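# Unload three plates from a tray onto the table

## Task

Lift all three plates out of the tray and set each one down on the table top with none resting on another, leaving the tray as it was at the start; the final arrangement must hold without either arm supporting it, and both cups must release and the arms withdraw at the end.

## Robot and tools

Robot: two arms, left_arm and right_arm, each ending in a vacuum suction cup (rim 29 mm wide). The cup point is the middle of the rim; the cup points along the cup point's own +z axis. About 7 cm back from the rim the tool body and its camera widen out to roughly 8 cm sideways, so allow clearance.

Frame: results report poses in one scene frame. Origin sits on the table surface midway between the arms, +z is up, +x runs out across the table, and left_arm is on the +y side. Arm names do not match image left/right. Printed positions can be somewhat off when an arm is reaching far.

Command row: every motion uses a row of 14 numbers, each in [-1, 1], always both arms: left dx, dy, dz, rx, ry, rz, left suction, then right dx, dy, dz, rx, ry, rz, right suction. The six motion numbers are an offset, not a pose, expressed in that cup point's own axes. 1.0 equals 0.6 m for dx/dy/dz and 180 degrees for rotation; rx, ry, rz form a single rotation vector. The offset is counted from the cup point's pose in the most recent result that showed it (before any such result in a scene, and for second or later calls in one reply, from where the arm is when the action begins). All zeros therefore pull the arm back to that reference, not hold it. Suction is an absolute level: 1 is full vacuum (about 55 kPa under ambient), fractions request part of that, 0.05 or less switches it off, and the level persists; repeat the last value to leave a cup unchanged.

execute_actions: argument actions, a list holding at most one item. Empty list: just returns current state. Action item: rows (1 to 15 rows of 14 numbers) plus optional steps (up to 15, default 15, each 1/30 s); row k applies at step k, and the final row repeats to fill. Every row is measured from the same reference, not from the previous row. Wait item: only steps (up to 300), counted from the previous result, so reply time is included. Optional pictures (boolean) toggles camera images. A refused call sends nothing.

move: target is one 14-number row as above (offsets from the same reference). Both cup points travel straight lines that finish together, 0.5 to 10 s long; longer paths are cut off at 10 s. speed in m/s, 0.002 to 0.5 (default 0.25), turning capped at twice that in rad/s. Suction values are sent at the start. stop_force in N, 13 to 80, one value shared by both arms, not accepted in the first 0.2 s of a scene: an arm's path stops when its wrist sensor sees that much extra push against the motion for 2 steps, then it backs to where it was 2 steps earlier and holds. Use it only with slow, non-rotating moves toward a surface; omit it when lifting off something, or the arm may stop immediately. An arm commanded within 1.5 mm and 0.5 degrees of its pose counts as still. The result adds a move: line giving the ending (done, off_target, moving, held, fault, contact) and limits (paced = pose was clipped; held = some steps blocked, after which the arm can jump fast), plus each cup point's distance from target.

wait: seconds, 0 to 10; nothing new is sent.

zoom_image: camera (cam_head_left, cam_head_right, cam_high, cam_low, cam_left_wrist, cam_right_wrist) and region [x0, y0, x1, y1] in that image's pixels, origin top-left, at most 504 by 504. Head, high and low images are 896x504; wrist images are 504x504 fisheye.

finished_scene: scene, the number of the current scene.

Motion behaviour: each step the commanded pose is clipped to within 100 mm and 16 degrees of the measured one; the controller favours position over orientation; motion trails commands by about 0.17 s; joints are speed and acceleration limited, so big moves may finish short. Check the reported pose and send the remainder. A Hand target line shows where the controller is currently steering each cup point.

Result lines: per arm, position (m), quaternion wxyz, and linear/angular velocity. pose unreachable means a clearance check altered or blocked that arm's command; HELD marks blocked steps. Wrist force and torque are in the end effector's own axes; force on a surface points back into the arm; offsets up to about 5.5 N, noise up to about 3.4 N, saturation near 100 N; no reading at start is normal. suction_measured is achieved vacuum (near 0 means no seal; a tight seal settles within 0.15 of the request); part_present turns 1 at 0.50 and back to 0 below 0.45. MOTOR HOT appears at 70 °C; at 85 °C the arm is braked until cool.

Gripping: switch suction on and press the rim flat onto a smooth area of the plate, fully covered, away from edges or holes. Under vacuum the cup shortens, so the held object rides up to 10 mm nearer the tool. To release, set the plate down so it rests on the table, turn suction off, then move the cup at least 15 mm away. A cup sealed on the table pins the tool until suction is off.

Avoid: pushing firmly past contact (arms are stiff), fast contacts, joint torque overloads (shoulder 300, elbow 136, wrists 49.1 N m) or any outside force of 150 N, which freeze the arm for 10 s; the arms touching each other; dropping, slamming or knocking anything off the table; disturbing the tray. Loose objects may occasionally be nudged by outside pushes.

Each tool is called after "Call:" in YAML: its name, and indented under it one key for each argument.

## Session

Call:
execute_actions:
  actions: []

Scene clock: 0.00 s of 7200.00 s.
left_arm: end_effector_position=(+0.6343, +0.5632, +0.2272) suction_measured=0.01 part_present=0 end_effector_quat_wxyz=(-0.000, -0.212, +0.977, +0.001) end_effector_velocity=(+0.001, -0.000, +0.002) end_effector_angular_velocity=(-0.001, -0.002, -0.000) | right_arm: end_effector_position=(+0.6774, -0.5418, +0.2279) suction_measured=0.01 part_present=0 end_effector_quat_wxyz=(-0.000, +0.248, +0.969, -0.000) end_effector_velocity=(-0.000, +0.000, -0.000) end_effector_angular_velocity=(+0.002, +0.001, +0.000)
Joint positions: left_arm=[-0.281 -1.556  2.144 -2.157 -1.57   2.339] | right_arm=[-0.281 -1.557  2.144 -2.157 -1.571 -2.899]
Joint velocities: left_arm=[-0.    -0.002 -0.001  0.001 -0.    -0.   ] | right_arm=[-0.     0.    -0.     0.002  0.001 -0.001]
Motor temperatures (°C, as the motors report them): left_arm=[21 16 19 27 26 21] | right_arm=[19 19 21 23 23 26]
Wrist force (N, on the end effector, along its own x y z axes, offset not removed): no reading
Wrist torque (N m, same axes, about the end effector's origin, offset not removed): no reading
Hand target (left_arm): +0.634, +0.563, +0.227; -0.000, -0.212, +0.977, +0.001
Hand target (right_arm): +0.677, -0.542, +0.228; -0.000, +0.248, +0.969, -0.000

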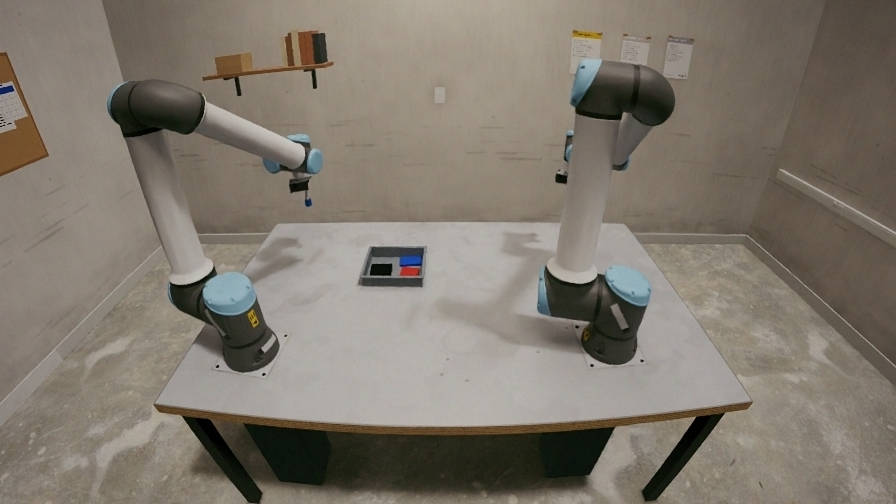

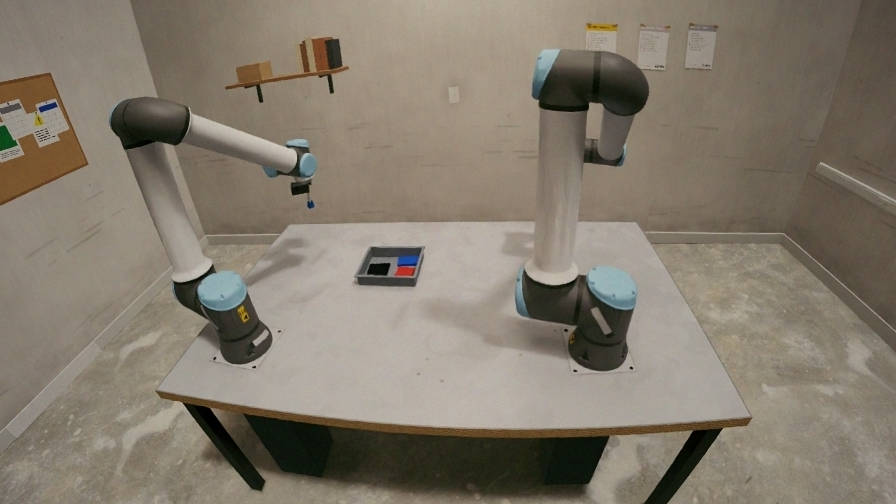

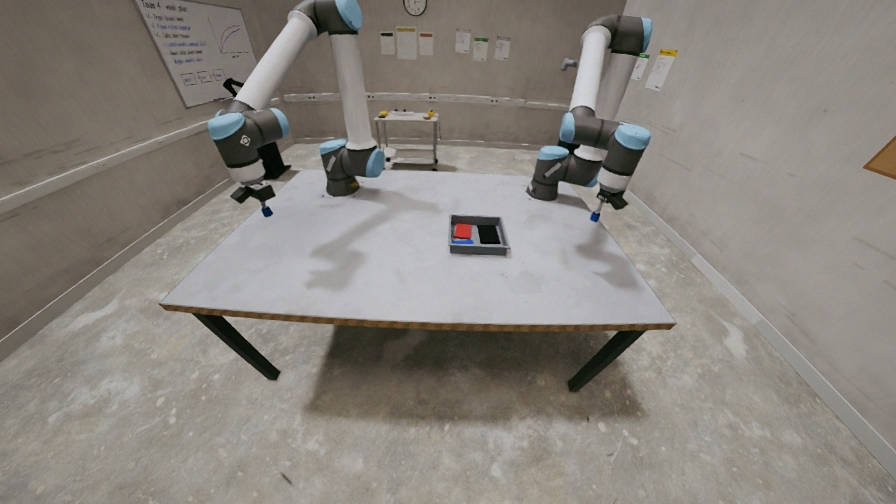

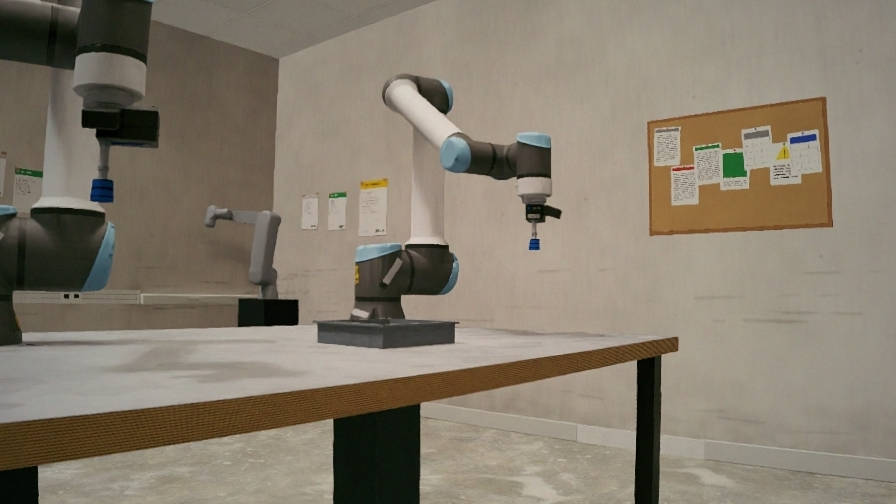

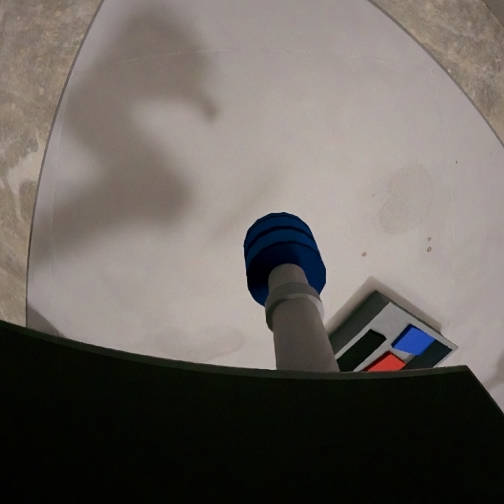

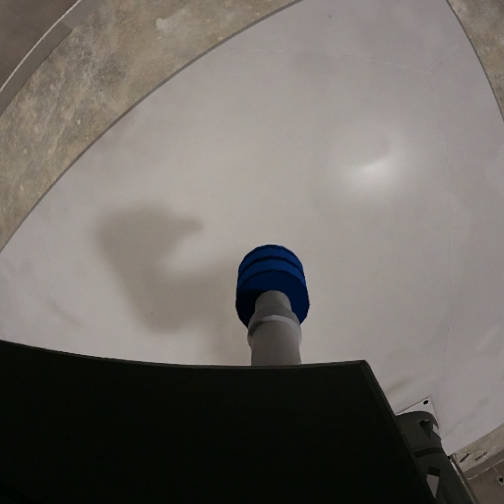

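Call:
zoom_image:
  camera: "cam_head_left"
  region: [345, 230, 445, 300]

Call:
zoom_image:
  camera: "cam_head_right"
  region: [340, 230, 440, 300]

Call:
zoom_image:
  camera: "cam_high"
  region: [430, 200, 530, 270]

Call:
zoom_image:
  camera: "cam_left_wrist"
  region: [300, 250, 480, 390]

Call:
zoom_image:
  camera: "cam_low"
  region: [290, 280, 490, 370]

Region (345, 230, 445, 300) of cam_head_left's 896x504 image, scaled by 5.040, with more detail than that image has; it fills the top 353 rows of this view, and the rest is white.

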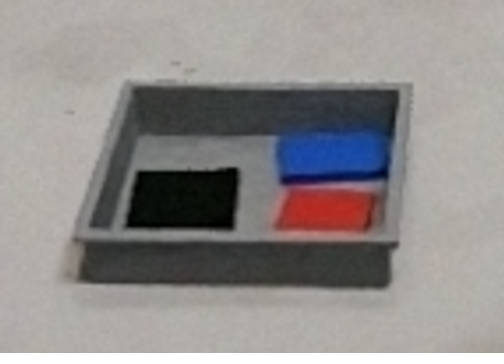

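Region (340, 230, 440, 300) of cam_head_right's 896x504 image, scaled by 5.040, with more detail than that image has; it fills the top 353 rows of this view, and the rest is white.

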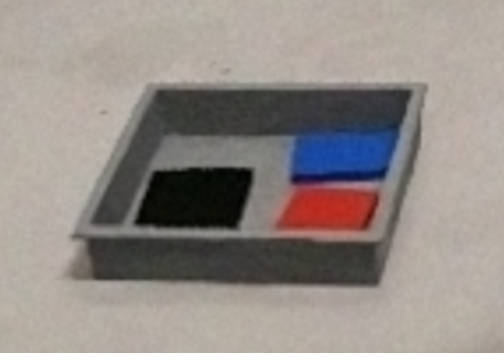

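Region (430, 200, 530, 270) of cam_high's 896x504 image, scaled by 5.040, with more detail than that image has; it fills the top 353 rows of this view, and the rest is white.

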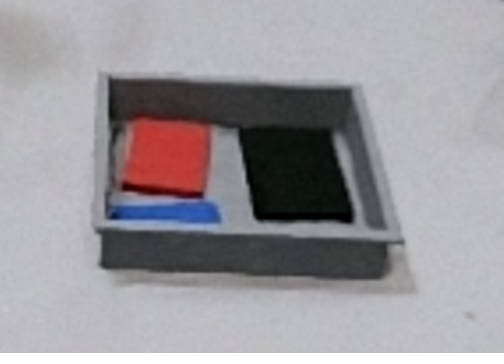

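Region (300, 250, 480, 390) of cam_left_wrist's 504x504 image, scaled by 2.800, with more detail than that image has.

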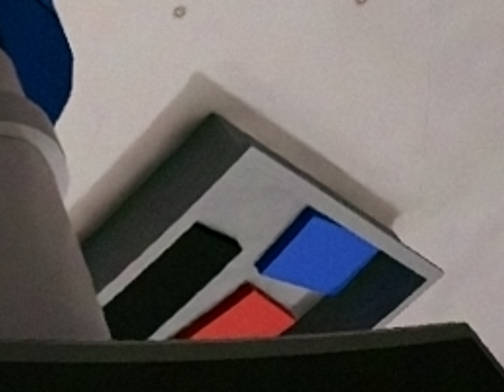

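Region (290, 280, 490, 370) of cam_low's 896x504 image, scaled by 2.520, with more detail than that image has; it fills the top 227 rows of this view, and the rest is white.

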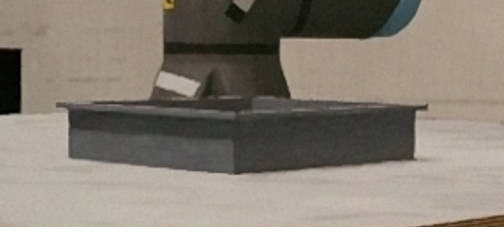

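Call:
zoom_image:
  camera: "cam_head_left"
  region: [270, 160, 350, 230]

Call:
zoom_image:
  camera: "cam_high"
  region: [560, 170, 640, 240]

Call:
zoom_image:
  camera: "cam_high"
  region: [225, 165, 305, 235]

Call:
zoom_image:
  camera: "cam_head_left"
  region: [530, 150, 610, 220]

Call:
zoom_image:
  camera: "cam_left_wrist"
  region: [200, 180, 380, 360]

Call:
zoom_image:
  camera: "cam_right_wrist"
  region: [190, 210, 370, 390]

Region (270, 160, 350, 230) of cam_head_left's 896x504 image, scaled by 6.300, with more detail than that image has; it fills the top 441 rows of this view, and the rest is white.

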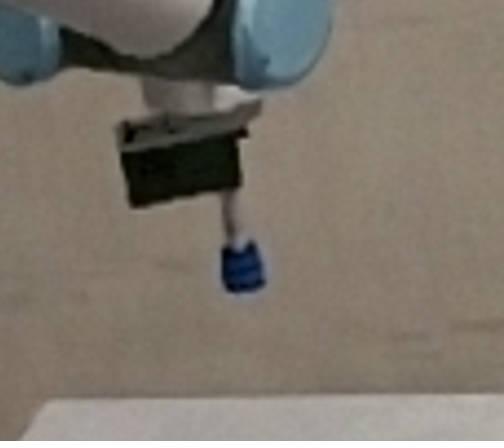

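Region (560, 170, 640, 240) of cam_high's 896x504 image, scaled by 6.300, with more detail than that image has; it fills the top 441 rows of this view, and the rest is white.

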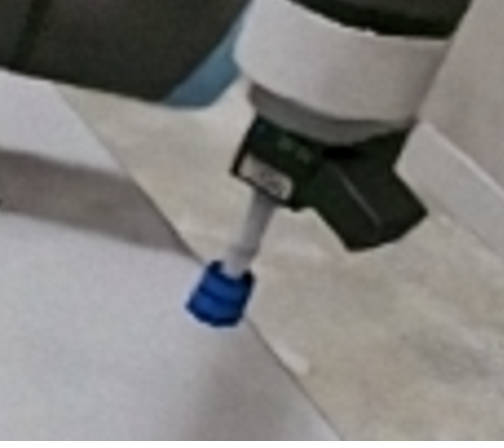

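Region (225, 165, 305, 235) of cam_high's 896x504 image, scaled by 6.300, with more detail than that image has; it fills the top 441 rows of this view, and the rest is white.

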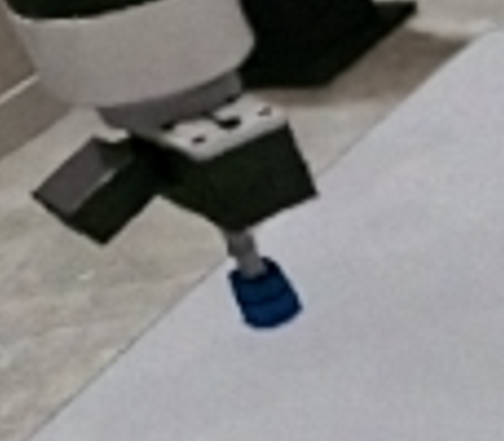

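Region (530, 150, 610, 220) of cam_head_left's 896x504 image, scaled by 6.300, with more detail than that image has; it fills the top 441 rows of this view, and the rest is white.

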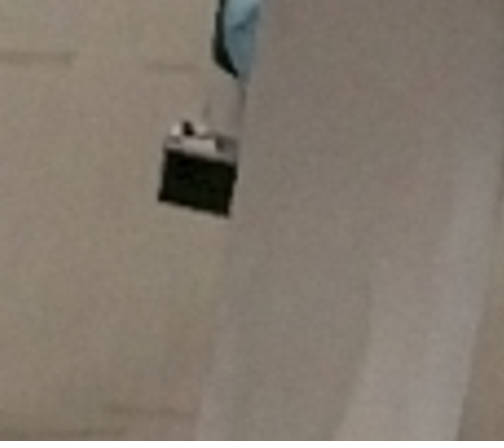

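Region (200, 180, 380, 360) of cam_left_wrist's 504x504 image, scaled by 2.800, with more detail than that image has.

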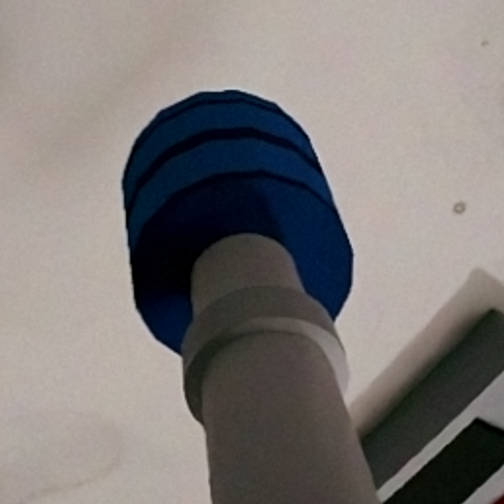

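Region (190, 210, 370, 390) of cam_right_wrist's 504x504 image, scaled by 2.800, with more detail than that image has.

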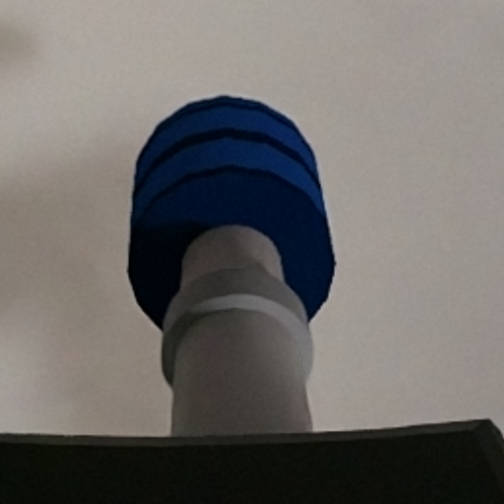

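Call:
move:
  target: [0.5044,-0.3384,0.2653,0,0,0,0, 0.7307,0.8574,0.2665,0,0,0,0]
  speed: 0.5

Scene clock: 122.13 s of 7200.00 s.
left_arm: end_effector_position=(+0.4437, +0.2528, +0.0680) suction_measured=0.01 part_present=0 end_effector_quat_wxyz=(+0.000, -0.212, +0.977, +0.001) end_effector_velocity=(-0.000, -0.000, -0.002) end_effector_angular_velocity=(+0.002, +0.001, +0.001) | right_arm: end_effector_position=(+0.5412, +0.1200, +0.0681) suction_measured=0.01 part_present=0 end_effector_quat_wxyz=(+0.000, +0.248, +0.969, -0.000) end_effector_velocity=(-0.000, +0.002, -0.000) end_effector_angular_velocity=(-0.000, -0.001, +0.001)
Joint positions: left_arm=[-0.92  -1.412  2.373 -2.53  -1.57   1.7  ] | right_arm=[ 0.709 -1.075  1.856 -2.352 -1.571 -1.909]
Joint velocities: left_arm=[-0.001  0.003  0.    -0.002 -0.    -0.001] | right_arm=[ 0.002  0.002 -0.003  0.001 -0.     0.001]
Motor temperatures (°C, as the motors report them): left_arm=[21 16 19 27 26 21] | right_arm=[19 19 21 23 23 26]
Wrist force (N, on the end effector, along its own x y z axes, offset not removed): left_arm=[0.7 2.3 -1.1] | right_arm=[-7.0 0.3 6.3]
Wrist torque (N m, same axes, about the end effector's origin, offset not removed): left_arm=[-0.09 -0.27 0.16] | right_arm=[0.00 1.21 0.06]
Hand target (left_arm): +0.444, +0.253, +0.068; +0.000, -0.212, +0.977, +0.001
Hand target (right_arm): +0.541, +0.120, +0.068; +0.000, +0.248, +0.969, -0.000
Off the commanded pose (left_arm): 0.001 m, 0 deg.
Off the commanded pose (right_arm): 0.001 m, 0 deg.
After step 90, 117.00 s passed at rest.
move: done

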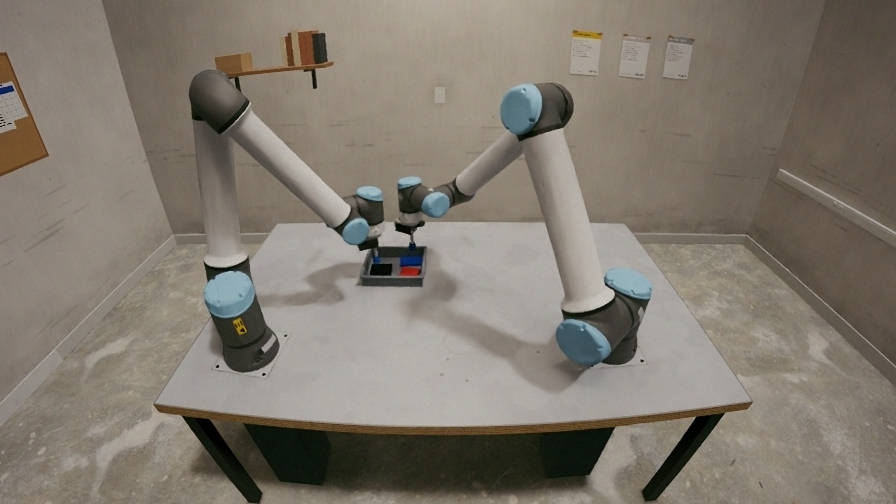

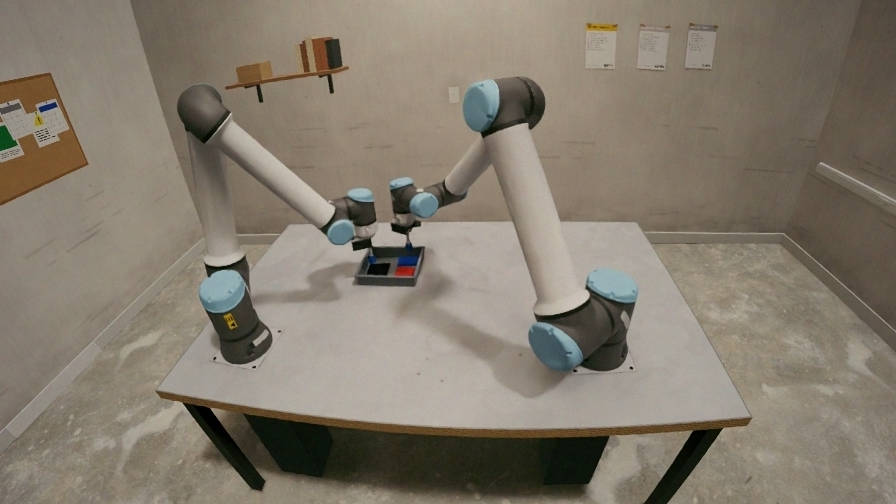

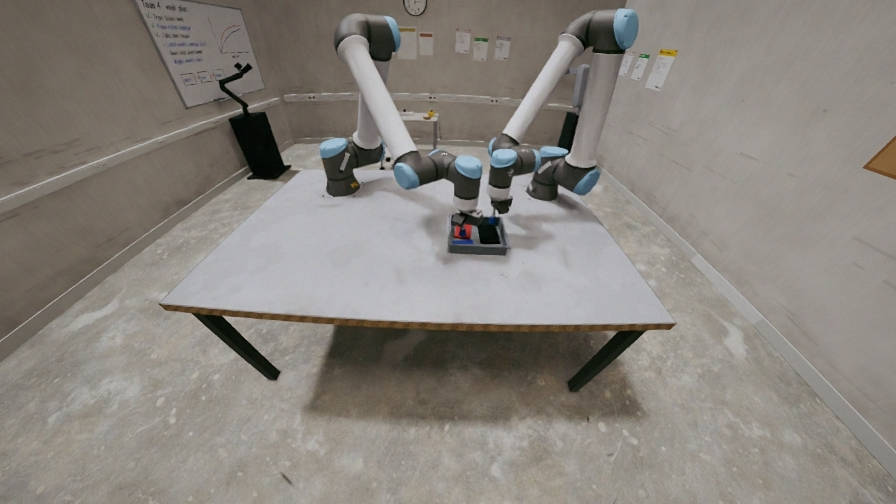

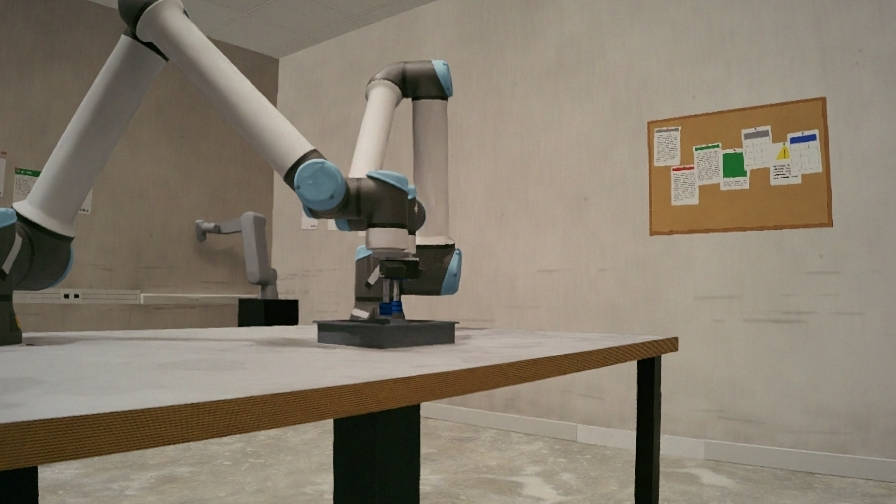

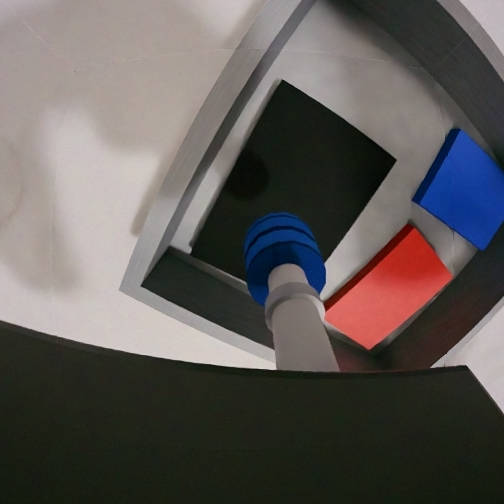

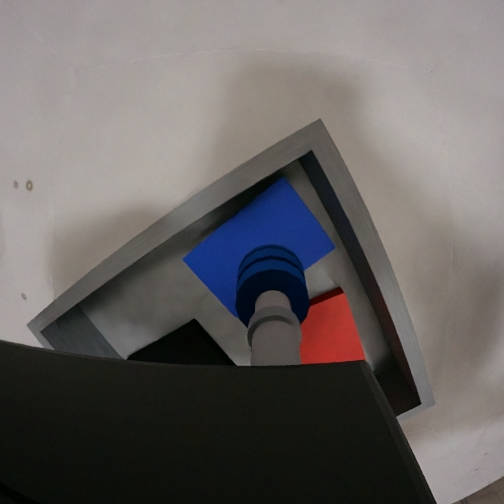

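Call:
zoom_image:
  camera: "cam_right_wrist"
  region: [160, 150, 380, 370]

Call:
zoom_image:
  camera: "cam_low"
  region: [330, 250, 470, 350]

Call:
zoom_image:
  camera: "cam_head_left"
  region: [335, 170, 465, 295]

Call:
zoom_image:
  camera: "cam_high"
  region: [420, 140, 550, 265]

Region (160, 150, 380, 370) of cam_right_wrist's 504x504 image, scaled by 2.291, with more detail than that image has.

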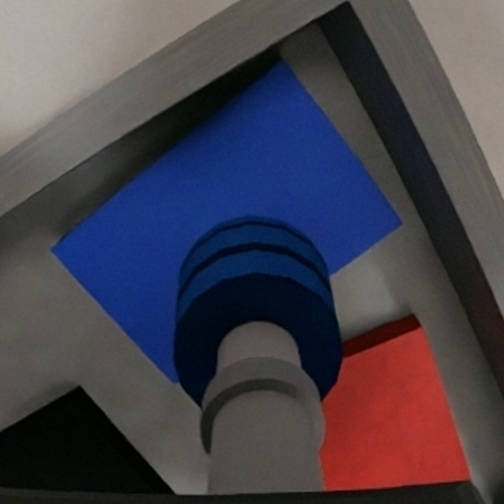

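Region (330, 250, 470, 350) of cam_low's 896x504 image, scaled by 3.600, with more detail than that image has; it fills the top 360 rows of this view, and the rest is white.

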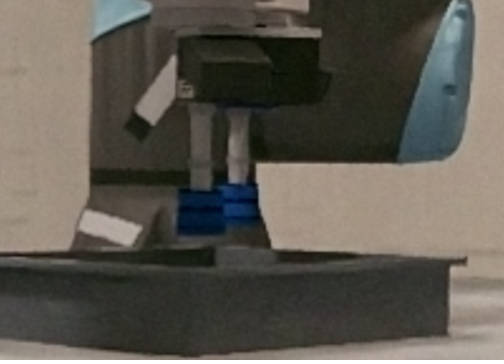

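Region (335, 170, 465, 295) of cam_head_left's 896x504 image, scaled by 3.877, with more detail than that image has; it fills the top 485 rows of this view, and the rest is white.

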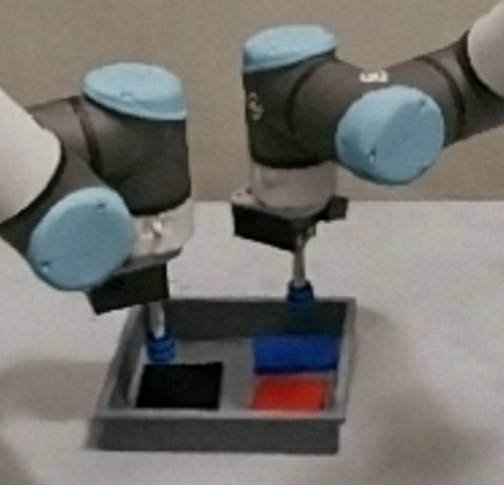

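Region (420, 140, 550, 265) of cam_high's 896x504 image, scaled by 3.877, with more detail than that image has; it fills the top 485 rows of this view, and the rest is white.

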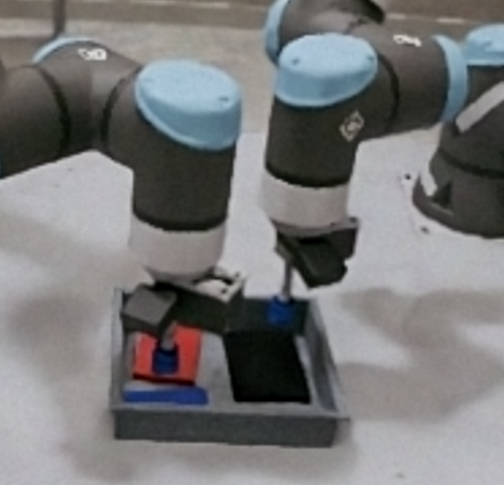

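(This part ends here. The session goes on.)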